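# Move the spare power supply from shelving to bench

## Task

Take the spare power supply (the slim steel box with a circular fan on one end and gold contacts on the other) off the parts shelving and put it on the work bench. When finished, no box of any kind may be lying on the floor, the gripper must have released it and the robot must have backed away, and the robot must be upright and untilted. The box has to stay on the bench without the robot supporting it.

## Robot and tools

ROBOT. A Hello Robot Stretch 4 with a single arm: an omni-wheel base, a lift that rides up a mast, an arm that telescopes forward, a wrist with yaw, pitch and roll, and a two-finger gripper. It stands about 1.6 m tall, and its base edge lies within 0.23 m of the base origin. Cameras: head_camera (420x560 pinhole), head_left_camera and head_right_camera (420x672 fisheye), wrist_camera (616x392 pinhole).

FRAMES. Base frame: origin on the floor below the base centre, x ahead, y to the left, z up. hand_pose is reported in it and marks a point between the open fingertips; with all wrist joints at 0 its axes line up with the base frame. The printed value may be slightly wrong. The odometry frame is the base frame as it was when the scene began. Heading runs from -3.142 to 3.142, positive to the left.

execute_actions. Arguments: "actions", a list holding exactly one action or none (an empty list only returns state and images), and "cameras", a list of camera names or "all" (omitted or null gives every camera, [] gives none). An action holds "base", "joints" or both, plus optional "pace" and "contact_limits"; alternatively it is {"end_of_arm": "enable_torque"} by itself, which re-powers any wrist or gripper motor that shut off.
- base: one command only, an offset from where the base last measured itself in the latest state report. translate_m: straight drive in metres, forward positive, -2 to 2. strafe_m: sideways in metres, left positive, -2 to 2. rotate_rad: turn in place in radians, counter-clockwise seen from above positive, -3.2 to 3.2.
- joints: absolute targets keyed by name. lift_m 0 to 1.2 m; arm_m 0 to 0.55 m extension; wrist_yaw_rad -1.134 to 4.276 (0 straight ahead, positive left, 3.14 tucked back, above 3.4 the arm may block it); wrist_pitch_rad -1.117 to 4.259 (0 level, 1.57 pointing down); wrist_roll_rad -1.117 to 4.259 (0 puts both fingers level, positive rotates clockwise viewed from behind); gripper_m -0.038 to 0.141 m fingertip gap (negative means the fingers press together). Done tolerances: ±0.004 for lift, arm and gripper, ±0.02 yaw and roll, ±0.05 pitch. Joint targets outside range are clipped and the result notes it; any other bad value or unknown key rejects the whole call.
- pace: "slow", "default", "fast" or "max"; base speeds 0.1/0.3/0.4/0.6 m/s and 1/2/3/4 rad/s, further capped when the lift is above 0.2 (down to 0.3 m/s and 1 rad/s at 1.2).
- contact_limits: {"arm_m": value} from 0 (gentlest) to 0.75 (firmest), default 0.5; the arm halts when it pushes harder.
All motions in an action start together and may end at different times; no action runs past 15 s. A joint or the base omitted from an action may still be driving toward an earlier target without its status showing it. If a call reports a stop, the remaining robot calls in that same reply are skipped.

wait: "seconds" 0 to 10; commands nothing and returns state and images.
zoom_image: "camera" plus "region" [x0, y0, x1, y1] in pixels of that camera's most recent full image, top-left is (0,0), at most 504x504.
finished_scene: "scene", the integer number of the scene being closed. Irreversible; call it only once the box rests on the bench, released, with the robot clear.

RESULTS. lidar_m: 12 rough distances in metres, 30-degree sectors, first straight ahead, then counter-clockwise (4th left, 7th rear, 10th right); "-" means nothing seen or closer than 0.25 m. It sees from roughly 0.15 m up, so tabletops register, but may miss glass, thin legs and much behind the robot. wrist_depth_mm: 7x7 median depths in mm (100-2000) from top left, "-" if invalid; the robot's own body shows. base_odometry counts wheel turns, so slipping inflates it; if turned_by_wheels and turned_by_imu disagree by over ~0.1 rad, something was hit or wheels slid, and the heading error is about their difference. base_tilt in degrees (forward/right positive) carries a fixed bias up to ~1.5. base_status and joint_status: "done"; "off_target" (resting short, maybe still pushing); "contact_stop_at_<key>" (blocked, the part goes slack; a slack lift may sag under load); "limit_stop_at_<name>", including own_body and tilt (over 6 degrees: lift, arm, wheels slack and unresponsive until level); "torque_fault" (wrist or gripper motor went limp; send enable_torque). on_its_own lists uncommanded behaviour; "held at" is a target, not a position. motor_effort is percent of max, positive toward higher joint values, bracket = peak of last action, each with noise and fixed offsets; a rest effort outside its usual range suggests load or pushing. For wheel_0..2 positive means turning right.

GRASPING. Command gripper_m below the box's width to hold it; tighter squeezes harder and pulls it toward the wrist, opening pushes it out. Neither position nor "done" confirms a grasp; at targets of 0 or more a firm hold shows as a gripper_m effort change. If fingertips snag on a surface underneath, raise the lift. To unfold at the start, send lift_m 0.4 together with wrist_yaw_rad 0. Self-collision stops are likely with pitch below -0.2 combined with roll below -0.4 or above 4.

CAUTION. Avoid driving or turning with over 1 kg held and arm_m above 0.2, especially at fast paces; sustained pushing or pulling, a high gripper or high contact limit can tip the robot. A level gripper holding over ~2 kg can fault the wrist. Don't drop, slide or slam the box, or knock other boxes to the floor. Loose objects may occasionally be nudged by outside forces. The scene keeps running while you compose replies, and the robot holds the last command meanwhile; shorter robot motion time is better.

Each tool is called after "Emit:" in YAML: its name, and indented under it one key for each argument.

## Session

Emit:
execute_actions:
  actions: []

Scene clock: 0.00 s.
base_odometry: x=+0.000 y=+0.000 heading=+0.000 (m, m, rad; odometry frame)
turned_by_wheels: +0.000 (rad since the last result)
turned_by_imu: +0.000 (rad since the last result)
base_tilt: forward=-0.4 right=-0.5 (deg)
lidar_m: 1.93 1.43 1.27 1.31 1.92 1.80 1.55 1.72 2.59 1.18 0.75 0.68
base_status: not commanded
joint_positions: lift_m=+0.164 arm_m=-0.002 wrist_yaw_rad=+3.061 wrist_pitch_rad=+0.004 wrist_roll_rad=-0.015 gripper_m=+0.057
joint_status: not commanded
motor_effort: lift_m=+19 arm_m=-1 wrist_yaw_rad=-1 wrist_pitch_rad=-4 wrist_roll_rad=+0 gripper_m=-4 wheel_0=+0 wheel_1=+0 wheel_2=+0 (%)
hand_pose: x=-0.1118 y=+0.1103 z=+0.3411 quat_wxyz=(+0.040, -0.002, -0.007, +0.999) (m; base frame)
wrist_depth_mm: - 141 - 1921 1756 1661 1576 / - 132 - 1983 1808 1661 1537 / - 136 236 1983 1756 1661 1537 / 119 142 - - 1808 1661 1661 / - - 1863 1863 1756 1618 1537 / 1229 1255 200 1118 976 1118 1042 / 866 854 820 - 842 741 768
pictures: head_camera, head_left_camera, head_right_camera, wrist_camera
Images, in order (width x height): head_camera 420x560, head_left_camera 420x672, head_right_camera 420x672, wrist_camera 616x392.

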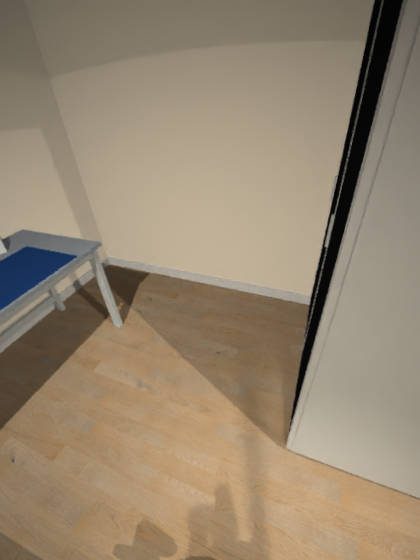

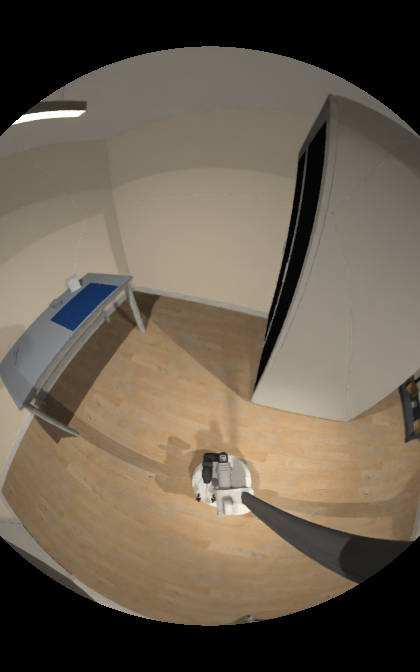

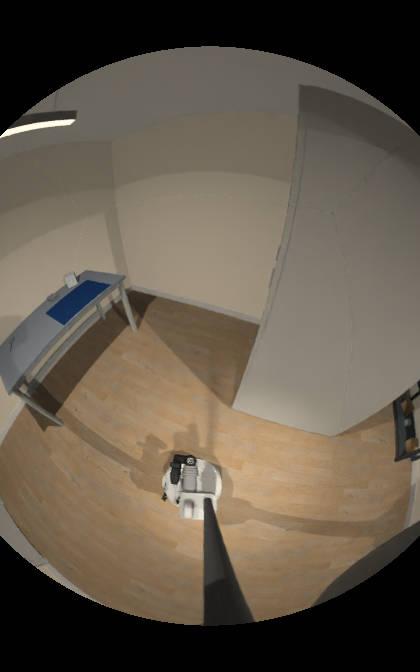

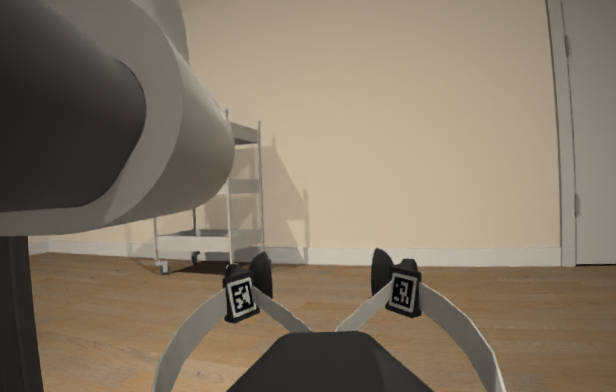

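Emit:
execute_actions:
  actions:
    - {"base": {"rotate_rad": -1.6}, "joints": {"lift_m": 0.4, "wrist_yaw_rad": 0}}

Scene clock: 4.10 s.
base_odometry: x=+0.000 y=+0.000 heading=-1.600 (m, m, rad; odometry frame)
turned_by_wheels: -1.600 (rad since the last result)
turned_by_imu: -1.593 (rad since the last result)
base_tilt: forward=-0.4 right=-0.5 (deg)
lidar_m: 1.22 0.78 0.66 1.92 1.46 1.27 1.30 1.96 1.78 1.55 1.69 2.63
base_status: done
joint_positions: lift_m=+0.400 arm_m=-0.002 wrist_yaw_rad=+0.001 wrist_pitch_rad=+0.004 wrist_roll_rad=-0.015 gripper_m=+0.057
joint_status: all done
motor_effort: lift_m=+22(24) arm_m=-1(1) wrist_yaw_rad=-4(8) wrist_pitch_rad=-4(6) wrist_roll_rad=+0(1) gripper_m=-4(6) wheel_0=+2(6) wheel_1=+0(12) wheel_2=+1(5) (%)
hand_pose: x=+0.4573 y=-0.0873 z=+0.5768 quat_wxyz=(+1.000, -0.008, +0.002, +0.000) (m; base frame)
wrist_depth_mm: 699 866 - - - - - / 699 866 - - - - - / 683 854 - - - - - / 691 878 - - - - - / 683 866 - - - - - / 683 866 200 1756 1499 1708 1661 / 676 820 1255 - 1308 1182 1205
pictures: head_camera, head_left_camera, head_right_camera, wrist_camera
Images, in order (width x height): head_camera 420x560, head_left_camera 420x672, head_right_camera 420x672, wrist_camera 616x392.

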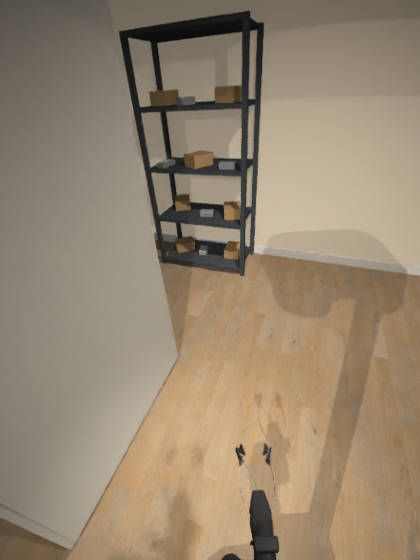

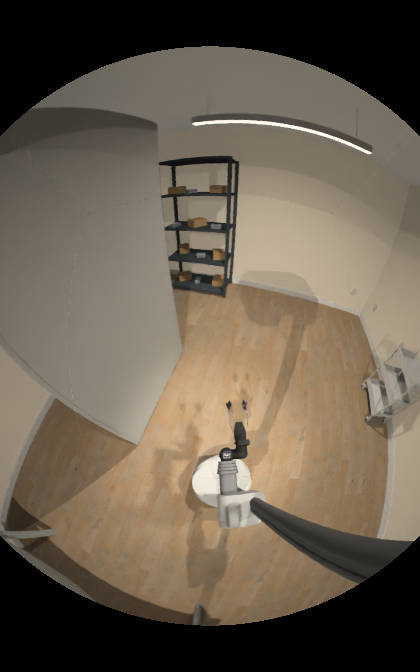

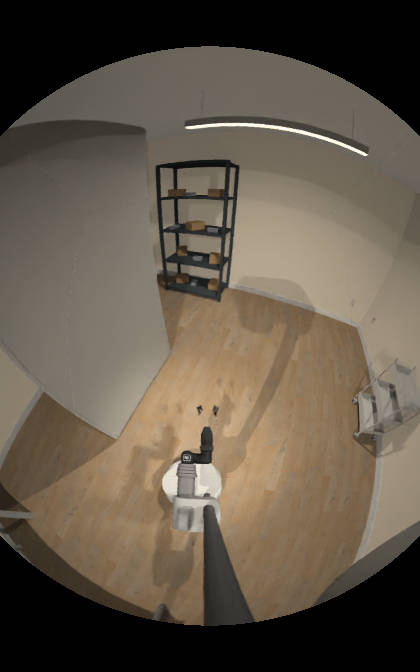

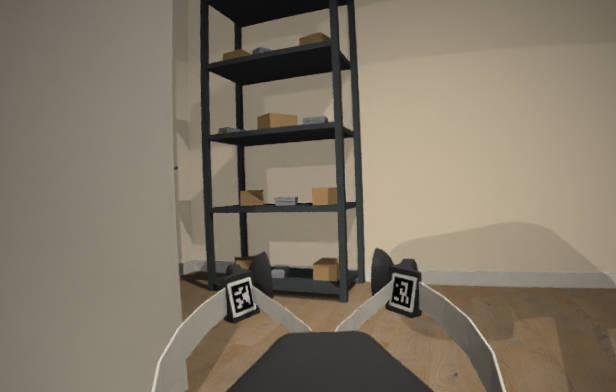

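Emit:
zoom_image:
  camera: "head_camera"
  region: [110, 10, 280, 290]

Region (110, 10, 280, 290) of head_camera's 420x560 image, scaled by 1.800, with more detail than that image has; it fills the left 306 columns of this view, and the rest is white.

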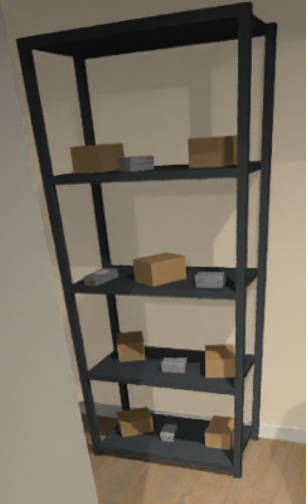

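Emit:
execute_actions:
  actions:
    - {"base": {"rotate_rad": -0.32}}
  cameras: ["head_camera"]

Emit:
execute_actions:
  actions:
    - {"base": {"translate_m": 1.5}, "pace": "fast"}
  cameras: ["head_camera", "head_left_camera"]

Scene clock: 30.07 s.
base_odometry: x=+0.000 y=+0.000 heading=-1.920 (m, m, rad; odometry frame)
turned_by_wheels: -0.320 (rad since the last result)
turned_by_imu: -0.320 (rad since the last result)
base_tilt: forward=-0.5 right=-0.5 (deg)
lidar_m: 2.23 0.94 0.73 0.68 2.02 1.36 1.29 2.19 1.84 1.79 1.53 2.65
base_status: done
joint_positions: lift_m=+0.400 arm_m=-0.002 wrist_yaw_rad=+0.000 wrist_pitch_rad=+0.004 wrist_roll_rad=-0.015 gripper_m=+0.057
joint_status: not commanded
motor_effort: lift_m=+22(22) arm_m=+0(1) wrist_yaw_rad=-3(4) wrist_pitch_rad=-4(6) wrist_roll_rad=+0(0) gripper_m=-5(4) wheel_0=+0(5) wheel_1=-2(5) wheel_2=-1(5) (%)
hand_pose: x=+0.4572 y=-0.0874 z=+0.5768 quat_wxyz=(+1.000, -0.008, +0.002, +0.000) (m; base frame)
wrist_depth_mm: - - - - - - - / - - - - - - - / - - - - - - - / - - - - - - - / - - - - - - - / 1863 1863 201 1756 1499 1756 1661 / 1366 1336 1255 - 1308 1160 1229
pictures: head_camera
Images, in order (width x height): head_camera 420x560.

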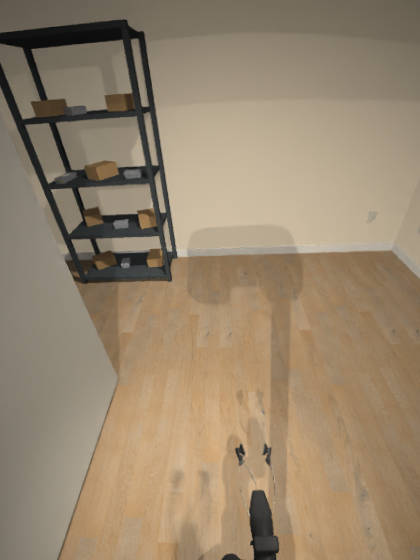

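Scene clock: 35.17 s.
base_odometry: x=-0.513 y=-1.409 heading=-1.920 (m, m, rad; odometry frame)
turned_by_wheels: +0.000 (rad since the last result)
turned_by_imu: +0.007 (rad since the last result)
base_tilt: forward=-0.5 right=-0.4 (deg)
lidar_m: 1.11 0.82 1.02 1.38 0.74 0.95 3.53 2.55 1.46 1.46 1.57 1.17
base_status: done
joint_positions: lift_m=+0.400 arm_m=-0.002 wrist_yaw_rad=+0.000 wrist_pitch_rad=+0.004 wrist_roll_rad=-0.015 gripper_m=+0.057
joint_status: not commanded
motor_effort: lift_m=+22(22) arm_m=+0(1) wrist_yaw_rad=-2(2) wrist_pitch_rad=-5(5) wrist_roll_rad=+0(1) gripper_m=-4(5) wheel_0=+1(4) wheel_1=+0(6) wheel_2=+1(11) (%)
hand_pose: x=+0.4572 y=-0.0874 z=+0.5769 quat_wxyz=(+1.000, -0.008, +0.002, +0.000) (m; base frame)
wrist_depth_mm: 931 946 917 904 891 878 878 / 946 931 917 904 891 878 878 / 931 946 917 917 891 891 866 / 931 931 931 917 891 891 878 / 946 946 931 917 904 891 891 / 960 946 200 904 904 891 878 / 960 931 946 - 904 891 866
pictures: head_camera, head_left_camera
Images, in order (width x height): head_camera 420x560, head_left_camera 420x672.

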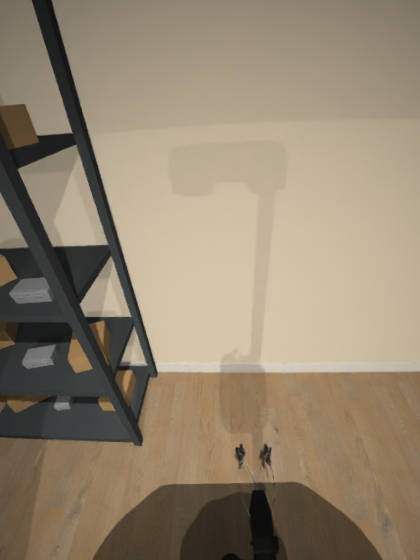

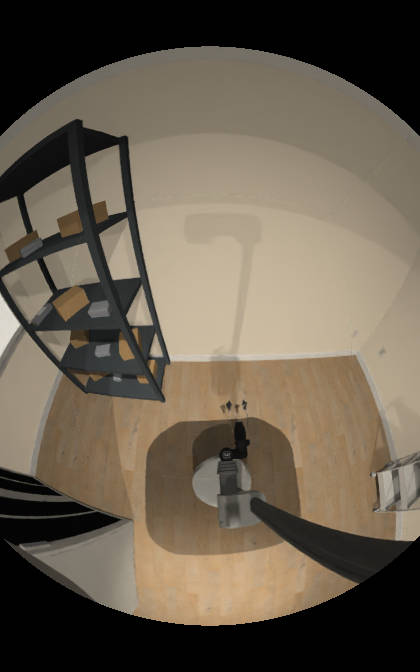

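Emit:
execute_actions:
  actions:
    - {"base": {"translate_m": 0.05}}
  cameras: []

Emit:
execute_actions:
  actions:
    - {"base": {"strafe_m": 0.85}, "joints": {"lift_m": 0.8}}

Scene clock: 41.60 s.
base_odometry: x=-0.530 y=-1.456 heading=-1.920 (m, m, rad; odometry frame)
turned_by_wheels: +0.000 (rad since the last result)
turned_by_imu: -0.001 (rad since the last result)
base_tilt: forward=-0.6 right=-0.4 (deg)
lidar_m: 1.06 0.79 0.92 1.58 0.78 0.98 3.59 2.55 1.49 1.72 1.50 1.11
base_status: done
joint_positions: lift_m=+0.400 arm_m=-0.002 wrist_yaw_rad=+0.000 wrist_pitch_rad=+0.004 wrist_roll_rad=-0.015 gripper_m=+0.057
joint_status: not commanded
motor_effort: lift_m=+22(22) arm_m=-1(1) wrist_yaw_rad=-1(2) wrist_pitch_rad=-6(4) wrist_roll_rad=+0(0) gripper_m=-4(5) wheel_0=+1(7) wheel_1=+1(1) wheel_2=+0(8) (%)
hand_pose: x=+0.4572 y=-0.0874 z=+0.5769 quat_wxyz=(+1.000, -0.008, +0.002, +0.000) (m; base frame)
wrist_depth_mm: 831 866 854 854 842 820 820 / 904 891 878 854 854 842 820 / 904 891 866 866 842 842 820 / 904 878 866 878 866 842 831 / 904 891 878 878 854 842 831 / 904 891 201 854 854 854 831 / 917 891 891 - 854 854 831
pictures: none
No camera images: the call's "cameras" was empty. Leave "cameras" out to get every camera's image.

Scene clock: 45.77 s.
base_odometry: x=+0.269 y=-1.747 heading=-1.920 (m, m, rad; odometry frame)
turned_by_wheels: +0.000 (rad since the last result)
turned_by_imu: +0.001 (rad since the last result)
base_tilt: forward=-0.6 right=-0.4 (deg)
lidar_m: 0.62 0.69 1.01 0.96 0.58 0.41 0.40 0.43 2.32 2.29 1.55 0.65
base_status: done
joint_positions: lift_m=+0.800 arm_m=-0.002 wrist_yaw_rad=+0.000 wrist_pitch_rad=+0.004 wrist_roll_rad=-0.015 gripper_m=+0.057
joint_status: all done
motor_effort: lift_m=+22(23) arm_m=-1(1) wrist_yaw_rad=-2(2) wrist_pitch_rad=-6(4) wrist_roll_rad=+0(1) gripper_m=-4(4) wheel_0=+0(7) wheel_1=-1(9) wheel_2=+0(0) (%)
hand_pose: x=+0.4572 y=-0.0874 z=+0.9769 quat_wxyz=(+1.000, -0.008, +0.002, +0.000) (m; base frame)
wrist_depth_mm: 931 820 866 866 866 878 627 / 931 917 917 891 904 878 413 / 917 904 917 891 878 878 413 / 878 654 508 640 480 866 413 / 449 445 442 904 427 831 415 / 946 917 202 891 878 866 415 / 960 878 931 - 891 842 418
pictures: head_camera, head_left_camera, head_right_camera, wrist_camera
Images, in order (width x height): head_camera 420x560, head_left_camera 420x672, head_right_camera 420x672, wrist_camera 616x392.

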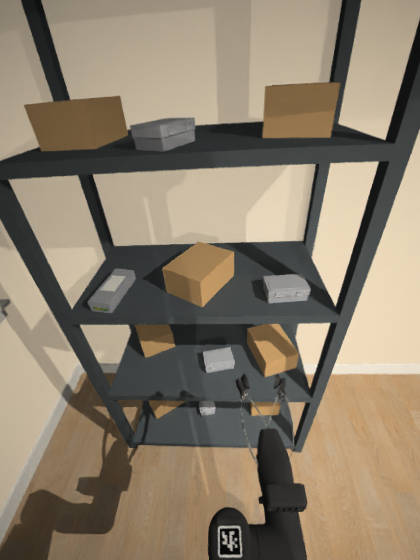

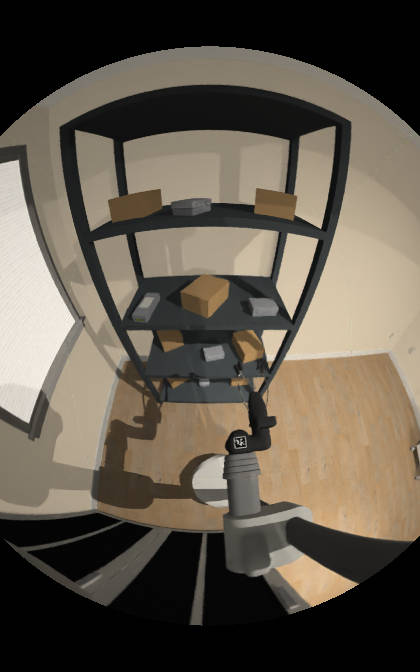

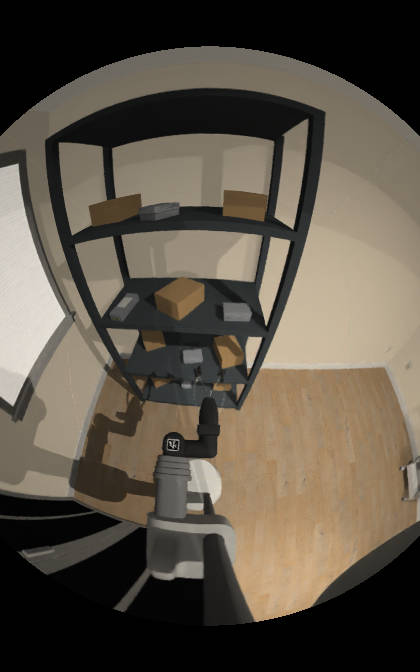

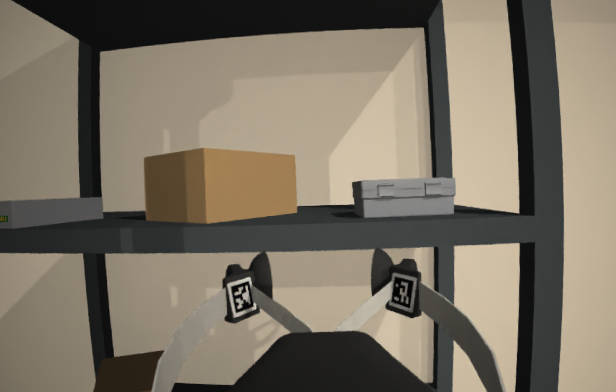

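Emit:
zoom_image:
  camera: "head_camera"
  region: [40, 230, 330, 340]

Region (40, 230, 330, 340) of head_camera's 420x560 image, scaled by 1.738, with more detail than that image has; it fills the top 191 rows of this view, and the rest is white.

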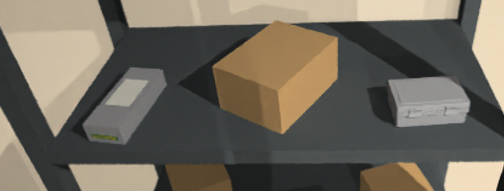

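Emit:
zoom_image:
  camera: "head_camera"
  region: [60, 250, 180, 330]

Region (60, 250, 180, 330) of head_camera's 420x560 image, scaled by 4.200, with more detail than that image has.

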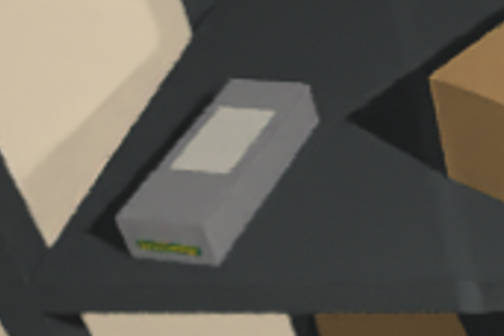

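Emit:
execute_actions:
  actions:
    - {"base": {"strafe_m": 0.58}, "joints": {"lift_m": 0.97, "wrist_pitch_rad": 0.45, "gripper_m": 0.11}}
  cameras: []

Emit:
execute_actions:
  actions:
    - {"base": {"rotate_rad": -0.16}, "pace": "slow"}

Scene clock: 68.90 s.
base_odometry: x=+0.814 y=-1.946 heading=-1.920 (m, m, rad; odometry frame)
turned_by_wheels: +0.000 (rad since the last result)
turned_by_imu: -0.001 (rad since the last result)
base_tilt: forward=-0.4 right=-0.6 (deg)
lidar_m: 0.66 0.57 0.42 0.41 0.46 0.40 0.38 0.41 0.59 2.87 0.92 0.67
base_status: done
joint_positions: lift_m=+0.970 arm_m=-0.002 wrist_yaw_rad=+0.000 wrist_pitch_rad=+0.452 wrist_roll_rad=-0.015 gripper_m=+0.110
joint_status: all done
motor_effort: lift_m=+22(23) arm_m=-1(1) wrist_yaw_rad=-1(2) wrist_pitch_rad=-4(4) wrist_roll_rad=+0(1) gripper_m=-3(7) wheel_0=+1(7) wheel_1=+0(9) wheel_2=+0(0) (%)
hand_pose: x=+0.4283 y=-0.0874 z=+1.0220 quat_wxyz=(+0.975, -0.007, +0.224, +0.002) (m; base frame)
wrist_depth_mm: 683 831 820 809 809 809 798 / 654 878 891 842 842 842 504 / 668 931 946 554 484 535 508 / 676 960 1042 960 1008 1008 976 / 647 946 1098 976 878 1025 1008 / 661 931 211 609 798 768 768 / 668 866 1336 - 732 699 707
pictures: none
No camera images: the call's "cameras" was empty. Leave "cameras" out to get every camera's image.

Scene clock: 69.97 s.
base_odometry: x=+0.814 y=-1.946 heading=-2.080 (m, m, rad; odometry frame)
turned_by_wheels: -0.160 (rad since the last result)
turned_by_imu: -0.159 (rad since the last result)
base_tilt: forward=-0.4 right=-0.4 (deg)
lidar_m: 0.66 0.69 0.44 0.41 0.43 0.39 0.37 0.39 0.52 2.87 1.11 0.72
base_status: done
joint_positions: lift_m=+0.970 arm_m=-0.002 wrist_yaw_rad=+0.000 wrist_pitch_rad=+0.452 wrist_roll_rad=-0.015 gripper_m=+0.110
joint_status: not commanded
motor_effort: lift_m=+22(22) arm_m=-1(1) wrist_yaw_rad=-2(2) wrist_pitch_rad=-2(4) wrist_roll_rad=+0(0) gripper_m=-3(3) wheel_0=+2(7) wheel_1=+2(6) wheel_2=+0(5) (%)
hand_pose: x=+0.4283 y=-0.0874 z=+1.0220 quat_wxyz=(+0.975, -0.007, +0.224, +0.002) (m; base frame)
wrist_depth_mm: 788 809 768 842 878 891 904 / 809 854 798 878 891 554 917 / 878 904 580 508 544 535 580 / 891 976 960 1042 1060 1118 1098 / 878 1042 564 931 1042 931 854 / 831 1098 211 854 798 798 820 / 854 1138 1255 - 741 741 1229
pictures: head_camera, head_left_camera, head_right_camera, wrist_camera
Images, in order (width x height): head_camera 420x560, head_left_camera 420x672, head_right_camera 420x672, wrist_camera 616x392.

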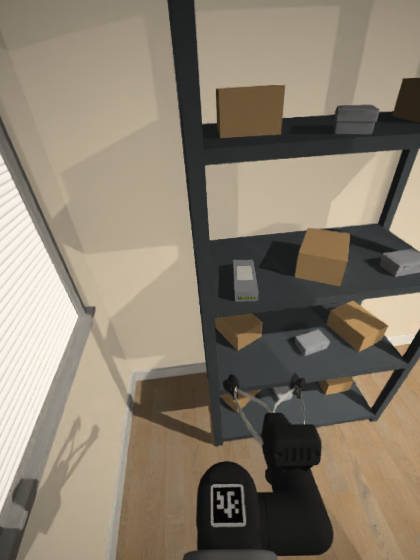

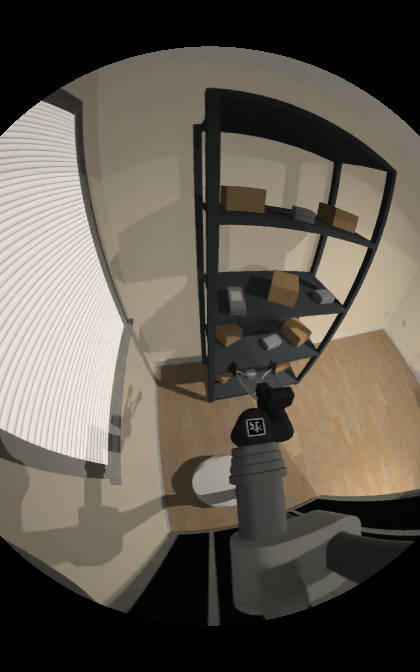

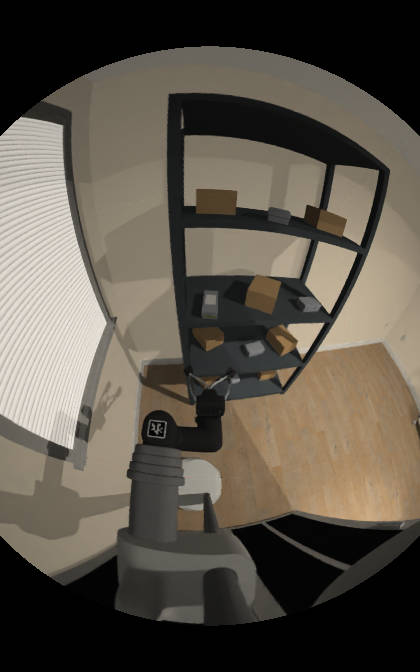

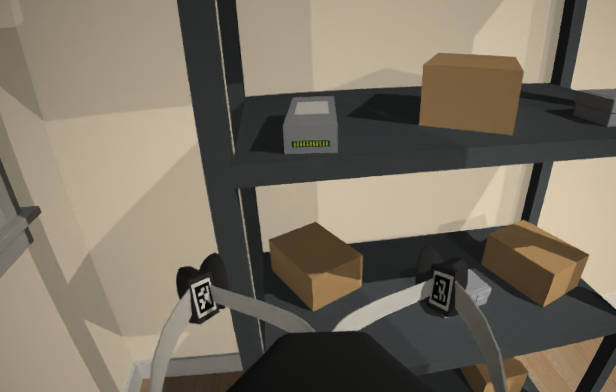

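Emit:
execute_actions:
  actions:
    - {"joints": {"arm_m": 0.28, "lift_m": 1.0}}
  cameras: ["wrist_camera", "head_camera"]

Scene clock: 83.07 s.
base_odometry: x=+0.814 y=-1.946 heading=-2.080 (m, m, rad; odometry frame)
turned_by_wheels: +0.000 (rad since the last result)
turned_by_imu: -0.002 (rad since the last result)
base_tilt: forward=-0.5 right=-0.4 (deg)
lidar_m: 0.65 0.65 0.42 0.41 0.45 0.43 0.38 0.37 0.48 2.86 1.11 0.72
base_status: not commanded
joint_positions: lift_m=+1.000 arm_m=+0.279 wrist_yaw_rad=+0.000 wrist_pitch_rad=+0.452 wrist_roll_rad=-0.015 gripper_m=+0.110
joint_status: all done
motor_effort: lift_m=+22(25) arm_m=+6(5) wrist_yaw_rad=-2(1) wrist_pitch_rad=-4(5) wrist_roll_rad=-1(0) gripper_m=-2(0) wheel_0=+2(2) wheel_1=+1(1) wheel_2=+0(0) (%)
hand_pose: x=+0.7095 y=-0.0874 z=+1.0520 quat_wxyz=(+0.975, -0.007, +0.224, +0.002) (m; base frame)
wrist_depth_mm: 151 564 569 603 609 621 647 / 160 591 615 634 654 668 676 / 170 627 634 647 634 530 324 / 185 215 496 373 449 394 336 / 707 209 357 285 332 338 330 / 778 222 211 262 262 268 278 / 842 241 253 - 268 707 683
pictures: head_camera, wrist_camera
Images, in order (width x height): head_camera 420x560, wrist_camera 616x392.

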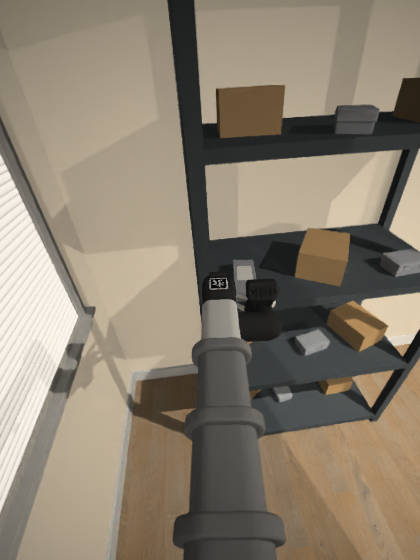

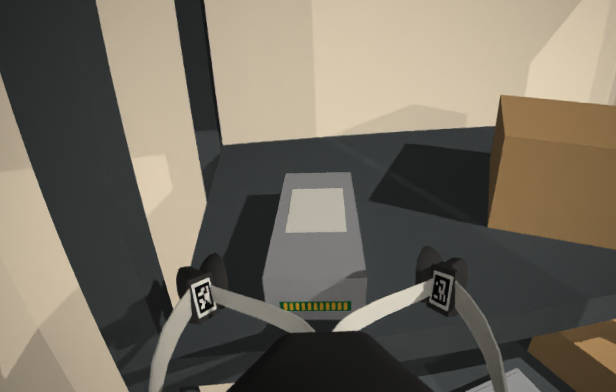

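Emit:
execute_actions:
  actions:
    - {"joints": {"arm_m": 0.40}, "pace": "slow", "contact_limits": {"arm_m": 0.15}}
  cameras: ["wrist_camera", "head_camera"]

Scene clock: 98.53 s.
base_odometry: x=+0.814 y=-1.946 heading=-2.080 (m, m, rad; odometry frame)
turned_by_wheels: +0.000 (rad since the last result)
turned_by_imu: -0.002 (rad since the last result)
base_tilt: forward=-0.4 right=-0.5 (deg)
lidar_m: 0.67 0.68 0.44 0.38 0.44 0.42 0.38 0.39 0.51 2.86 1.08 0.71
base_status: not commanded
joint_positions: lift_m=+1.000 arm_m=+0.399 wrist_yaw_rad=+0.000 wrist_pitch_rad=+0.452 wrist_roll_rad=-0.015 gripper_m=+0.110
joint_status: all done
motor_effort: lift_m=+22(22) arm_m=+5(7) wrist_yaw_rad=-3(3) wrist_pitch_rad=-4(4) wrist_roll_rad=+0(0) gripper_m=-1(2) wheel_0=+2(2) wheel_1=+2(2) wheel_2=+0(0) (%)
contact_limits: arm_m 0.15
hand_pose: x=+0.8295 y=-0.0874 z=+1.0520 quat_wxyz=(+0.975, -0.007, +0.224, +0.002) (m; base frame)
wrist_depth_mm: 452 452 473 492 504 512 525 / 480 480 500 521 530 554 559 / 512 525 539 554 564 574 544 / 554 559 492 452 449 436 343 / 591 615 355 286 330 338 303 / 640 654 211 231 247 262 260 / 691 699 240 - 238 230 -
pictures: head_camera, wrist_camera
Images, in order (width x height): head_camera 420x560, wrist_camera 616x392.

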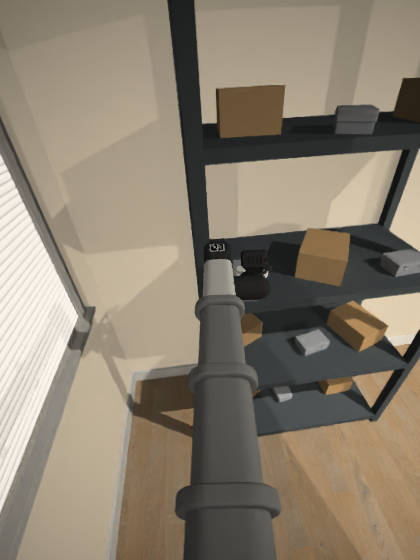

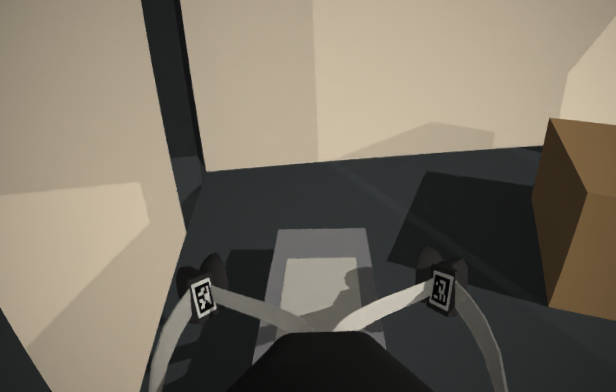

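Emit:
execute_actions:
  actions:
    - {"joints": {"lift_m": 0.969}, "pace": "slow"}
  cameras: ["wrist_camera"]

Scene clock: 106.43 s.
base_odometry: x=+0.814 y=-1.946 heading=-2.080 (m, m, rad; odometry frame)
turned_by_wheels: +0.000 (rad since the last result)
turned_by_imu: -0.002 (rad since the last result)
base_tilt: forward=-0.6 right=-0.5 (deg)
lidar_m: 0.66 0.68 0.44 0.41 0.42 0.42 0.38 0.39 0.52 2.84 1.10 0.73
base_status: not commanded
joint_positions: lift_m=+0.969 arm_m=+0.399 wrist_yaw_rad=+0.000 wrist_pitch_rad=+0.452 wrist_roll_rad=-0.015 gripper_m=+0.110
joint_status: all done
motor_effort: lift_m=+15(20) arm_m=+5(6) wrist_yaw_rad=-3(2) wrist_pitch_rad=-3(3) wrist_roll_rad=-1(1) gripper_m=+0(3) wheel_0=+2(2) wheel_1=+1(1) wheel_2=+0(0) (%)
hand_pose: x=+0.8295 y=-0.0874 z=+1.0215 quat_wxyz=(+0.975, -0.007, +0.224, +0.002) (m; base frame)
wrist_depth_mm: 452 452 477 492 504 508 530 / 480 484 504 521 535 544 559 / 512 521 521 544 535 530 379 / 549 559 399 392 377 373 336 / 591 603 304 232 271 289 272 / 634 634 194 188 194 223 229 / 691 220 204 - 198 196 -
pictures: wrist_camera
Images, in order (width x height): wrist_camera 616x392.

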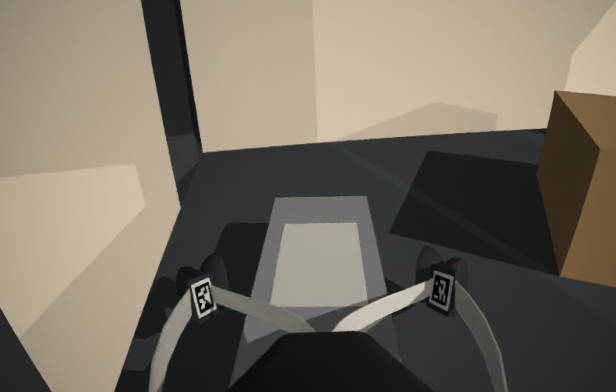

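Emit:
execute_actions:
  actions:
    - {"joints": {"gripper_m": 0.01}}
  cameras: ["wrist_camera"]

Emit:
execute_actions:
  actions:
    - {"joints": {"lift_m": 1.01}, "pace": "slow"}
  cameras: ["wrist_camera", "head_camera"]

Scene clock: 110.70 s.
base_odometry: x=+0.814 y=-1.946 heading=-2.079 (m, m, rad; odometry frame)
turned_by_wheels: +0.000 (rad since the last result)
turned_by_imu: -0.002 (rad since the last result)
base_tilt: forward=-0.7 right=-0.5 (deg)
lidar_m: 0.67 0.67 0.43 0.41 0.42 0.40 0.38 0.38 0.51 2.86 1.09 0.70
base_status: not commanded
joint_positions: lift_m=+0.969 arm_m=+0.399 wrist_yaw_rad=+0.000 wrist_pitch_rad=+0.460 wrist_roll_rad=-0.015 gripper_m=+0.011
joint_status: all done
on_its_own: wrist_pitch_rad is at rest, and its effort (-26) is outside its rest range (-23 to +23)
motor_effort: lift_m=+18(18) arm_m=+5(6) wrist_yaw_rad=-3(6) wrist_pitch_rad=-26(27) wrist_roll_rad=-1(0) gripper_m=-29(31) wheel_0=+2(2) wheel_1=+1(2) wheel_2=+0(0) (%)
hand_pose: x=+0.8287 y=-0.0873 z=+1.0193 quat_wxyz=(+0.974, -0.007, +0.228, +0.002) (m; base frame)
wrist_depth_mm: 452 449 469 484 504 517 525 / 477 484 508 521 535 544 544 / 512 517 496 521 508 496 379 / 549 569 379 370 364 355 329 / 603 603 294 219 237 274 272 / 647 640 183 178 180 173 224 / 699 206 199 - 190 189 -
pictures: wrist_camera
Images, in order (width x height): wrist_camera 616x392.

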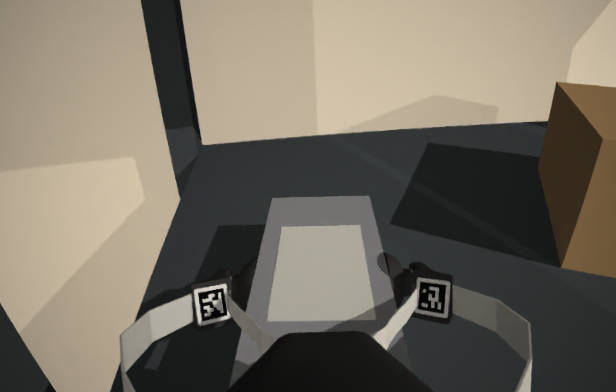

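Scene clock: 111.90 s.
base_odometry: x=+0.814 y=-1.946 heading=-2.079 (m, m, rad; odometry frame)
turned_by_wheels: +0.000 (rad since the last result)
turned_by_imu: +0.000 (rad since the last result)
base_tilt: forward=-0.5 right=-0.5 (deg)
lidar_m: 0.65 0.68 0.45 0.39 0.43 0.43 0.38 0.38 0.48 2.86 1.10 0.73
base_status: not commanded
joint_positions: lift_m=+1.009 arm_m=+0.399 wrist_yaw_rad=+0.000 wrist_pitch_rad=+0.460 wrist_roll_rad=-0.015 gripper_m=+0.011
joint_status: all done
on_its_own: wrist_pitch_rad is at rest, and its effort (-27) is outside its rest range (-23 to +23)
motor_effort: lift_m=+26(26) arm_m=+5(4) wrist_yaw_rad=-4(4) wrist_pitch_rad=-27(27) wrist_roll_rad=+0(0) gripper_m=-28(28) wheel_0=+2(2) wheel_1=+2(2) wheel_2=+0(0) (%)
hand_pose: x=+0.8286 y=-0.0873 z=+1.0597 quat_wxyz=(+0.974, -0.007, +0.228, +0.002) (m; base frame)
wrist_depth_mm: 449 455 473 492 500 512 525 / 480 484 504 521 530 544 559 / 512 521 535 554 564 574 452 / 544 569 492 462 449 442 340 / 597 615 359 218 237 342 303 / 640 647 184 178 181 173 263 / 707 699 245 - 234 234 -
pictures: head_camera, wrist_camera
Images, in order (width x height): head_camera 420x560, wrist_camera 616x392.

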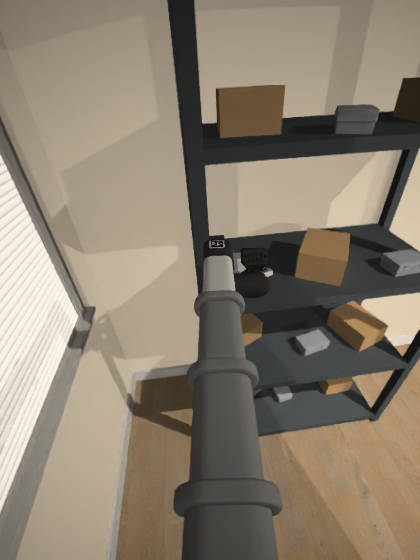

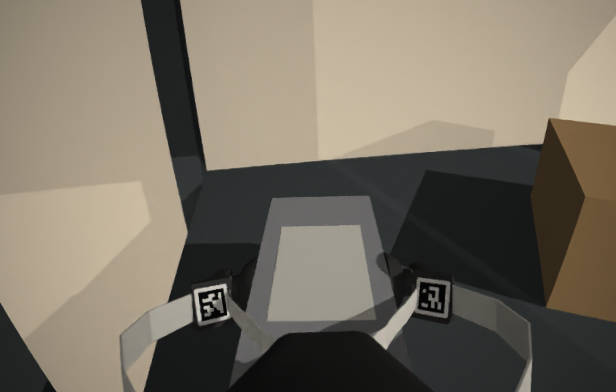

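Emit:
execute_actions:
  actions:
    - {"joints": {"wrist_yaw_rad": -0.2}, "pace": "slow"}
  cameras: ["wrist_camera", "head_camera"]

Scene clock: 116.77 s.
base_odometry: x=+0.814 y=-1.946 heading=-2.080 (m, m, rad; odometry frame)
turned_by_wheels: +0.000 (rad since the last result)
turned_by_imu: -0.002 (rad since the last result)
base_tilt: forward=-0.4 right=-0.4 (deg)
lidar_m: 0.66 0.69 0.43 0.40 0.43 0.42 0.37 0.39 0.49 2.87 1.11 0.73
base_status: not commanded
joint_positions: lift_m=+1.009 arm_m=+0.399 wrist_yaw_rad=-0.199 wrist_pitch_rad=+0.460 wrist_roll_rad=-0.015 gripper_m=+0.011
joint_status: all done
on_its_own: wrist_pitch_rad is at rest, and its effort (-27) is outside its rest range (-23 to +23)
motor_effort: lift_m=+25(25) arm_m=+5(5) wrist_yaw_rad=-3(9) wrist_pitch_rad=-27(27) wrist_roll_rad=-1(0) gripper_m=-31(30) wheel_0=+2(2) wheel_1=+1(2) wheel_2=+0(0) (%)
hand_pose: x=+0.8061 y=-0.1369 z=+1.0597 quat_wxyz=(+0.969, +0.015, +0.227, -0.095) (m; base frame)
wrist_depth_mm: 392 459 492 525 569 621 661 / 442 480 525 564 609 661 707 / 480 504 559 585 627 342 322 / 517 480 469 459 449 278 263 / 554 382 362 219 237 298 285 / 591 294 183 178 180 173 272 / 627 245 244 - 233 235 -
pictures: head_camera, wrist_camera
Images, in order (width x height): head_camera 420x560, wrist_camera 616x392.

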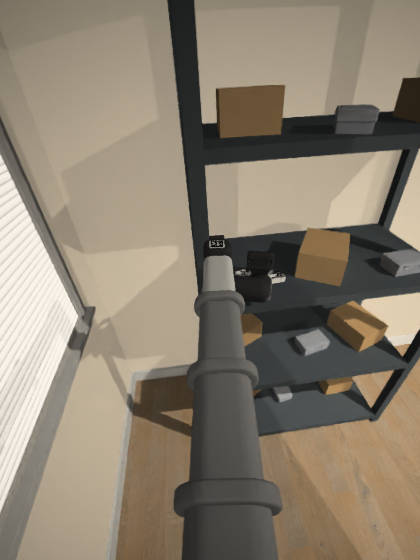

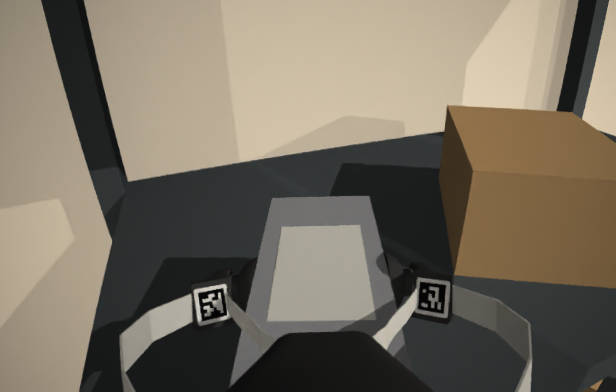

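Emit:
execute_actions:
  actions:
    - {"joints": {"arm_m": 0.2}, "pace": "slow", "contact_limits": {"arm_m": 0.2}}
  cameras: ["wrist_camera", "head_camera"]

Scene clock: 125.77 s.
base_odometry: x=+0.814 y=-1.946 heading=-2.080 (m, m, rad; odometry frame)
turned_by_wheels: +0.000 (rad since the last result)
turned_by_imu: -0.002 (rad since the last result)
base_tilt: forward=-0.5 right=-0.6 (deg)
lidar_m: 0.65 0.69 0.45 0.41 0.43 0.42 0.39 0.39 0.50 2.87 1.11 0.72
base_status: not commanded
joint_positions: lift_m=+1.009 arm_m=+0.201 wrist_yaw_rad=-0.200 wrist_pitch_rad=+0.460 wrist_roll_rad=-0.015 gripper_m=+0.011
joint_status: all done
on_its_own: wrist_pitch_rad is at rest, and its effort (-27) is outside its rest range (-23 to +23)
motor_effort: lift_m=+25(25) arm_m=-6(5) wrist_yaw_rad=-2(4) wrist_pitch_rad=-27(26) wrist_roll_rad=-1(1) gripper_m=-31(30) wheel_0=+2(2) wheel_1=+2(1) wheel_2=+0(0) (%)
contact_limits: arm_m 0.2
hand_pose: x=+0.6079 y=-0.1370 z=+1.0597 quat_wxyz=(+0.969, +0.015, +0.227, -0.095) (m; base frame)
wrist_depth_mm: 574 615 676 715 768 820 904 / 233 647 715 768 778 854 976 / 243 683 661 647 452 442 554 / 258 508 466 455 449 442 459 / 707 347 359 219 237 878 1308 / 798 310 183 178 181 173 820 / 878 355 768 - 707 732 741
pictures: head_camera, wrist_camera
Images, in order (width x height): head_camera 420x560, wrist_camera 616x392.

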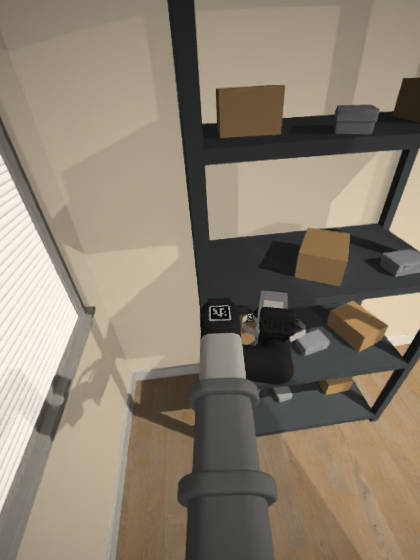

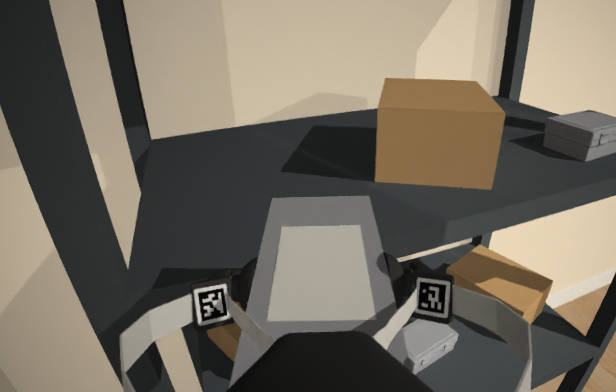

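Emit:
execute_actions:
  actions: []

Scene clock: 133.63 s.
base_odometry: x=+0.814 y=-1.946 heading=-2.080 (m, m, rad; odometry frame)
turned_by_wheels: +0.000 (rad since the last result)
turned_by_imu: -0.001 (rad since the last result)
base_tilt: forward=-0.4 right=-0.4 (deg)
lidar_m: 0.66 0.69 0.43 0.39 0.44 0.43 0.37 0.38 0.51 2.88 1.10 0.73
base_status: not commanded
joint_positions: lift_m=+1.009 arm_m=+0.201 wrist_yaw_rad=-0.200 wrist_pitch_rad=+0.460 wrist_roll_rad=-0.015 gripper_m=+0.011
joint_status: all done
on_its_own: wrist_pitch_rad is at rest, and its effort (-28) is outside its rest range (-23 to +23)
motor_effort: lift_m=+26(25) arm_m=-6(5) wrist_yaw_rad=-3(4) wrist_pitch_rad=-28(26) wrist_roll_rad=+0(1) gripper_m=-28(30) wheel_0=+2(2) wheel_1=+1(1) wheel_2=+0(0) (%)
contact_limits: arm_m 0.2
hand_pose: x=+0.6079 y=-0.1370 z=+1.0597 quat_wxyz=(+0.969, +0.015, +0.227, -0.095) (m; base frame)
wrist_depth_mm: 574 609 668 723 759 820 917 / 233 647 707 768 788 842 960 / 244 676 661 640 459 433 554 / 258 508 473 459 449 439 455 / 707 349 362 218 238 878 1308 / 798 310 183 178 181 173 820 / 854 355 759 - 707 723 732
pictures: head_camera, head_left_camera, head_right_camera, wrist_camera
Images, in order (width x height): head_camera 420x560, head_left_camera 420x672, head_right_camera 420x672, wrist_camera 616x392.

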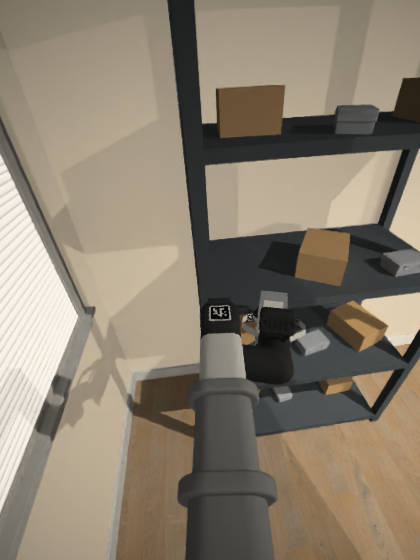

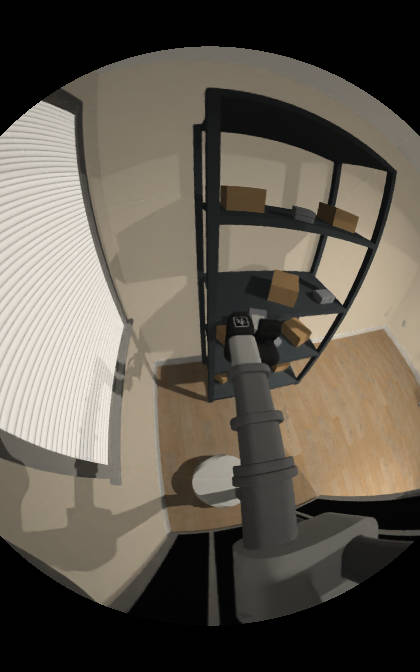

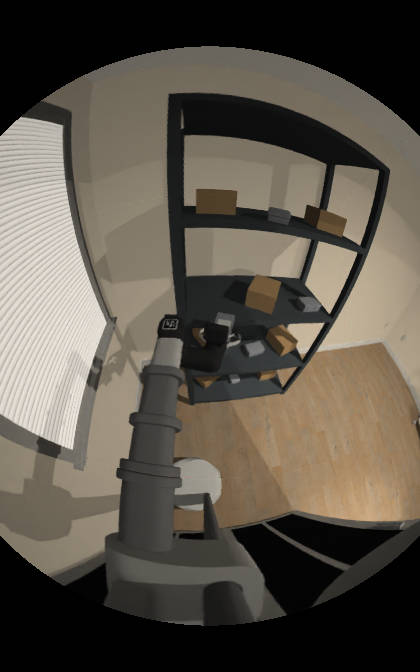

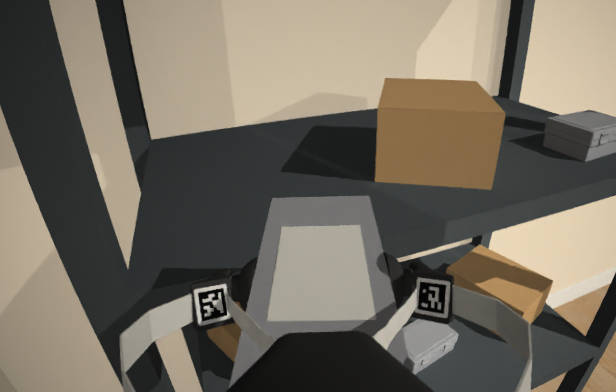

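Emit:
execute_actions:
  actions:
    - {"joints": {"arm_m": 0.0}}
  cameras: ["head_camera", "wrist_camera"]

Scene clock: 137.77 s.
base_odometry: x=+0.814 y=-1.946 heading=-2.080 (m, m, rad; odometry frame)
turned_by_wheels: +0.000 (rad since the last result)
turned_by_imu: -0.002 (rad since the last result)
base_tilt: forward=-0.6 right=-0.4 (deg)
lidar_m: 0.67 0.70 0.44 0.39 0.44 0.43 0.37 0.40 0.51 2.85 1.12 0.73
base_status: not commanded
joint_positions: lift_m=+1.009 arm_m=+0.001 wrist_yaw_rad=-0.200 wrist_pitch_rad=+0.460 wrist_roll_rad=-0.015 gripper_m=+0.011
joint_status: all done
on_its_own: wrist_pitch_rad is at rest, and its effort (-27) is outside its rest range (-23 to +23)
motor_effort: lift_m=+25(25) arm_m=-5(5) wrist_yaw_rad=+0(3) wrist_pitch_rad=-27(27) wrist_roll_rad=+0(1) gripper_m=-29(28) wheel_0=+2(2) wheel_1=+1(2) wheel_2=+0(0) (%)
hand_pose: x=+0.4078 y=-0.1371 z=+1.0596 quat_wxyz=(+0.969, +0.015, +0.228, -0.096) (m; base frame)
wrist_depth_mm: 732 723 831 904 960 1042 1160 / 768 778 891 931 621 1042 1205 / 831 691 676 654 615 668 732 / 878 891 530 535 1205 1308 1464 / 917 960 1008 219 237 976 1537 / 1025 1025 183 178 181 173 1464 / 1078 1138 654 - 991 1229 1281
pictures: head_camera, wrist_camera
Images, in order (width x height): head_camera 420x560, wrist_camera 616x392.

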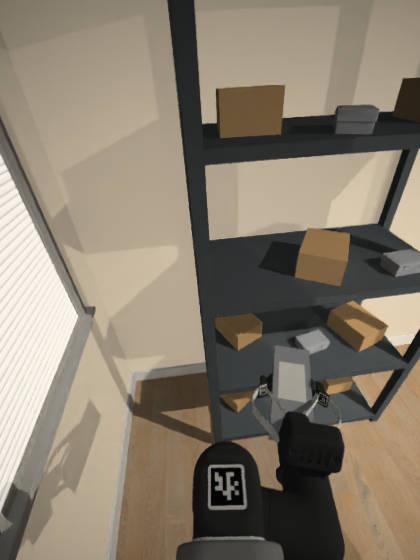

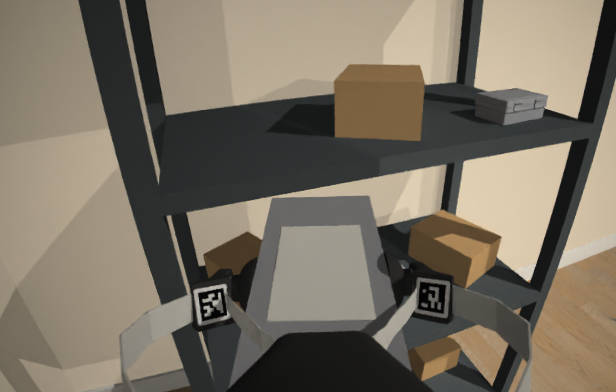

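Emit:
execute_actions:
  actions:
    - {"base": {"rotate_rad": 0.17}, "joints": {"lift_m": 0.85}}
  cameras: ["head_camera"]

Scene clock: 151.43 s.
base_odometry: x=+0.814 y=-1.945 heading=-1.910 (m, m, rad; odometry frame)
turned_by_wheels: +0.170 (rad since the last result)
turned_by_imu: +0.167 (rad since the last result)
base_tilt: forward=-0.7 right=-0.6 (deg)
lidar_m: 0.65 0.55 0.42 0.41 0.46 0.39 0.38 0.40 0.58 2.87 0.94 0.67
base_status: done
joint_positions: lift_m=+0.850 arm_m=+0.001 wrist_yaw_rad=-0.200 wrist_pitch_rad=+0.460 wrist_roll_rad=-0.015 gripper_m=+0.011
joint_status: all done
on_its_own: wrist_pitch_rad is at rest, and its effort (-28) is outside its rest range (-23 to +23)
motor_effort: lift_m=+19(25) arm_m=-5(5) wrist_yaw_rad=-2(6) wrist_pitch_rad=-28(28) wrist_roll_rad=+0(2) gripper_m=-28(29) wheel_0=-1(3) wheel_1=+0(6) wheel_2=-1(6) (%)
hand_pose: x=+0.4078 y=-0.1370 z=+0.9001 quat_wxyz=(+0.969, +0.015, +0.228, -0.095) (m; base frame)
wrist_depth_mm: 768 788 768 798 661 508 691 / 809 842 442 449 960 991 946 / 854 891 904 976 1025 1042 1060 / 891 976 976 878 1060 1008 831 / 866 1042 1042 219 237 788 768 / 831 1078 183 179 179 173 1229 / 831 1098 1182 - 1008 1025 1118
pictures: head_camera
Images, in order (width x height): head_camera 420x560.

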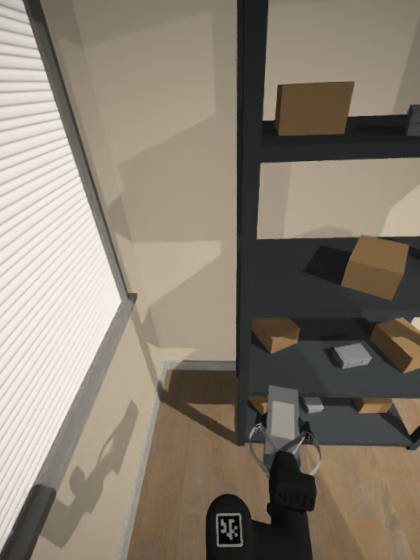

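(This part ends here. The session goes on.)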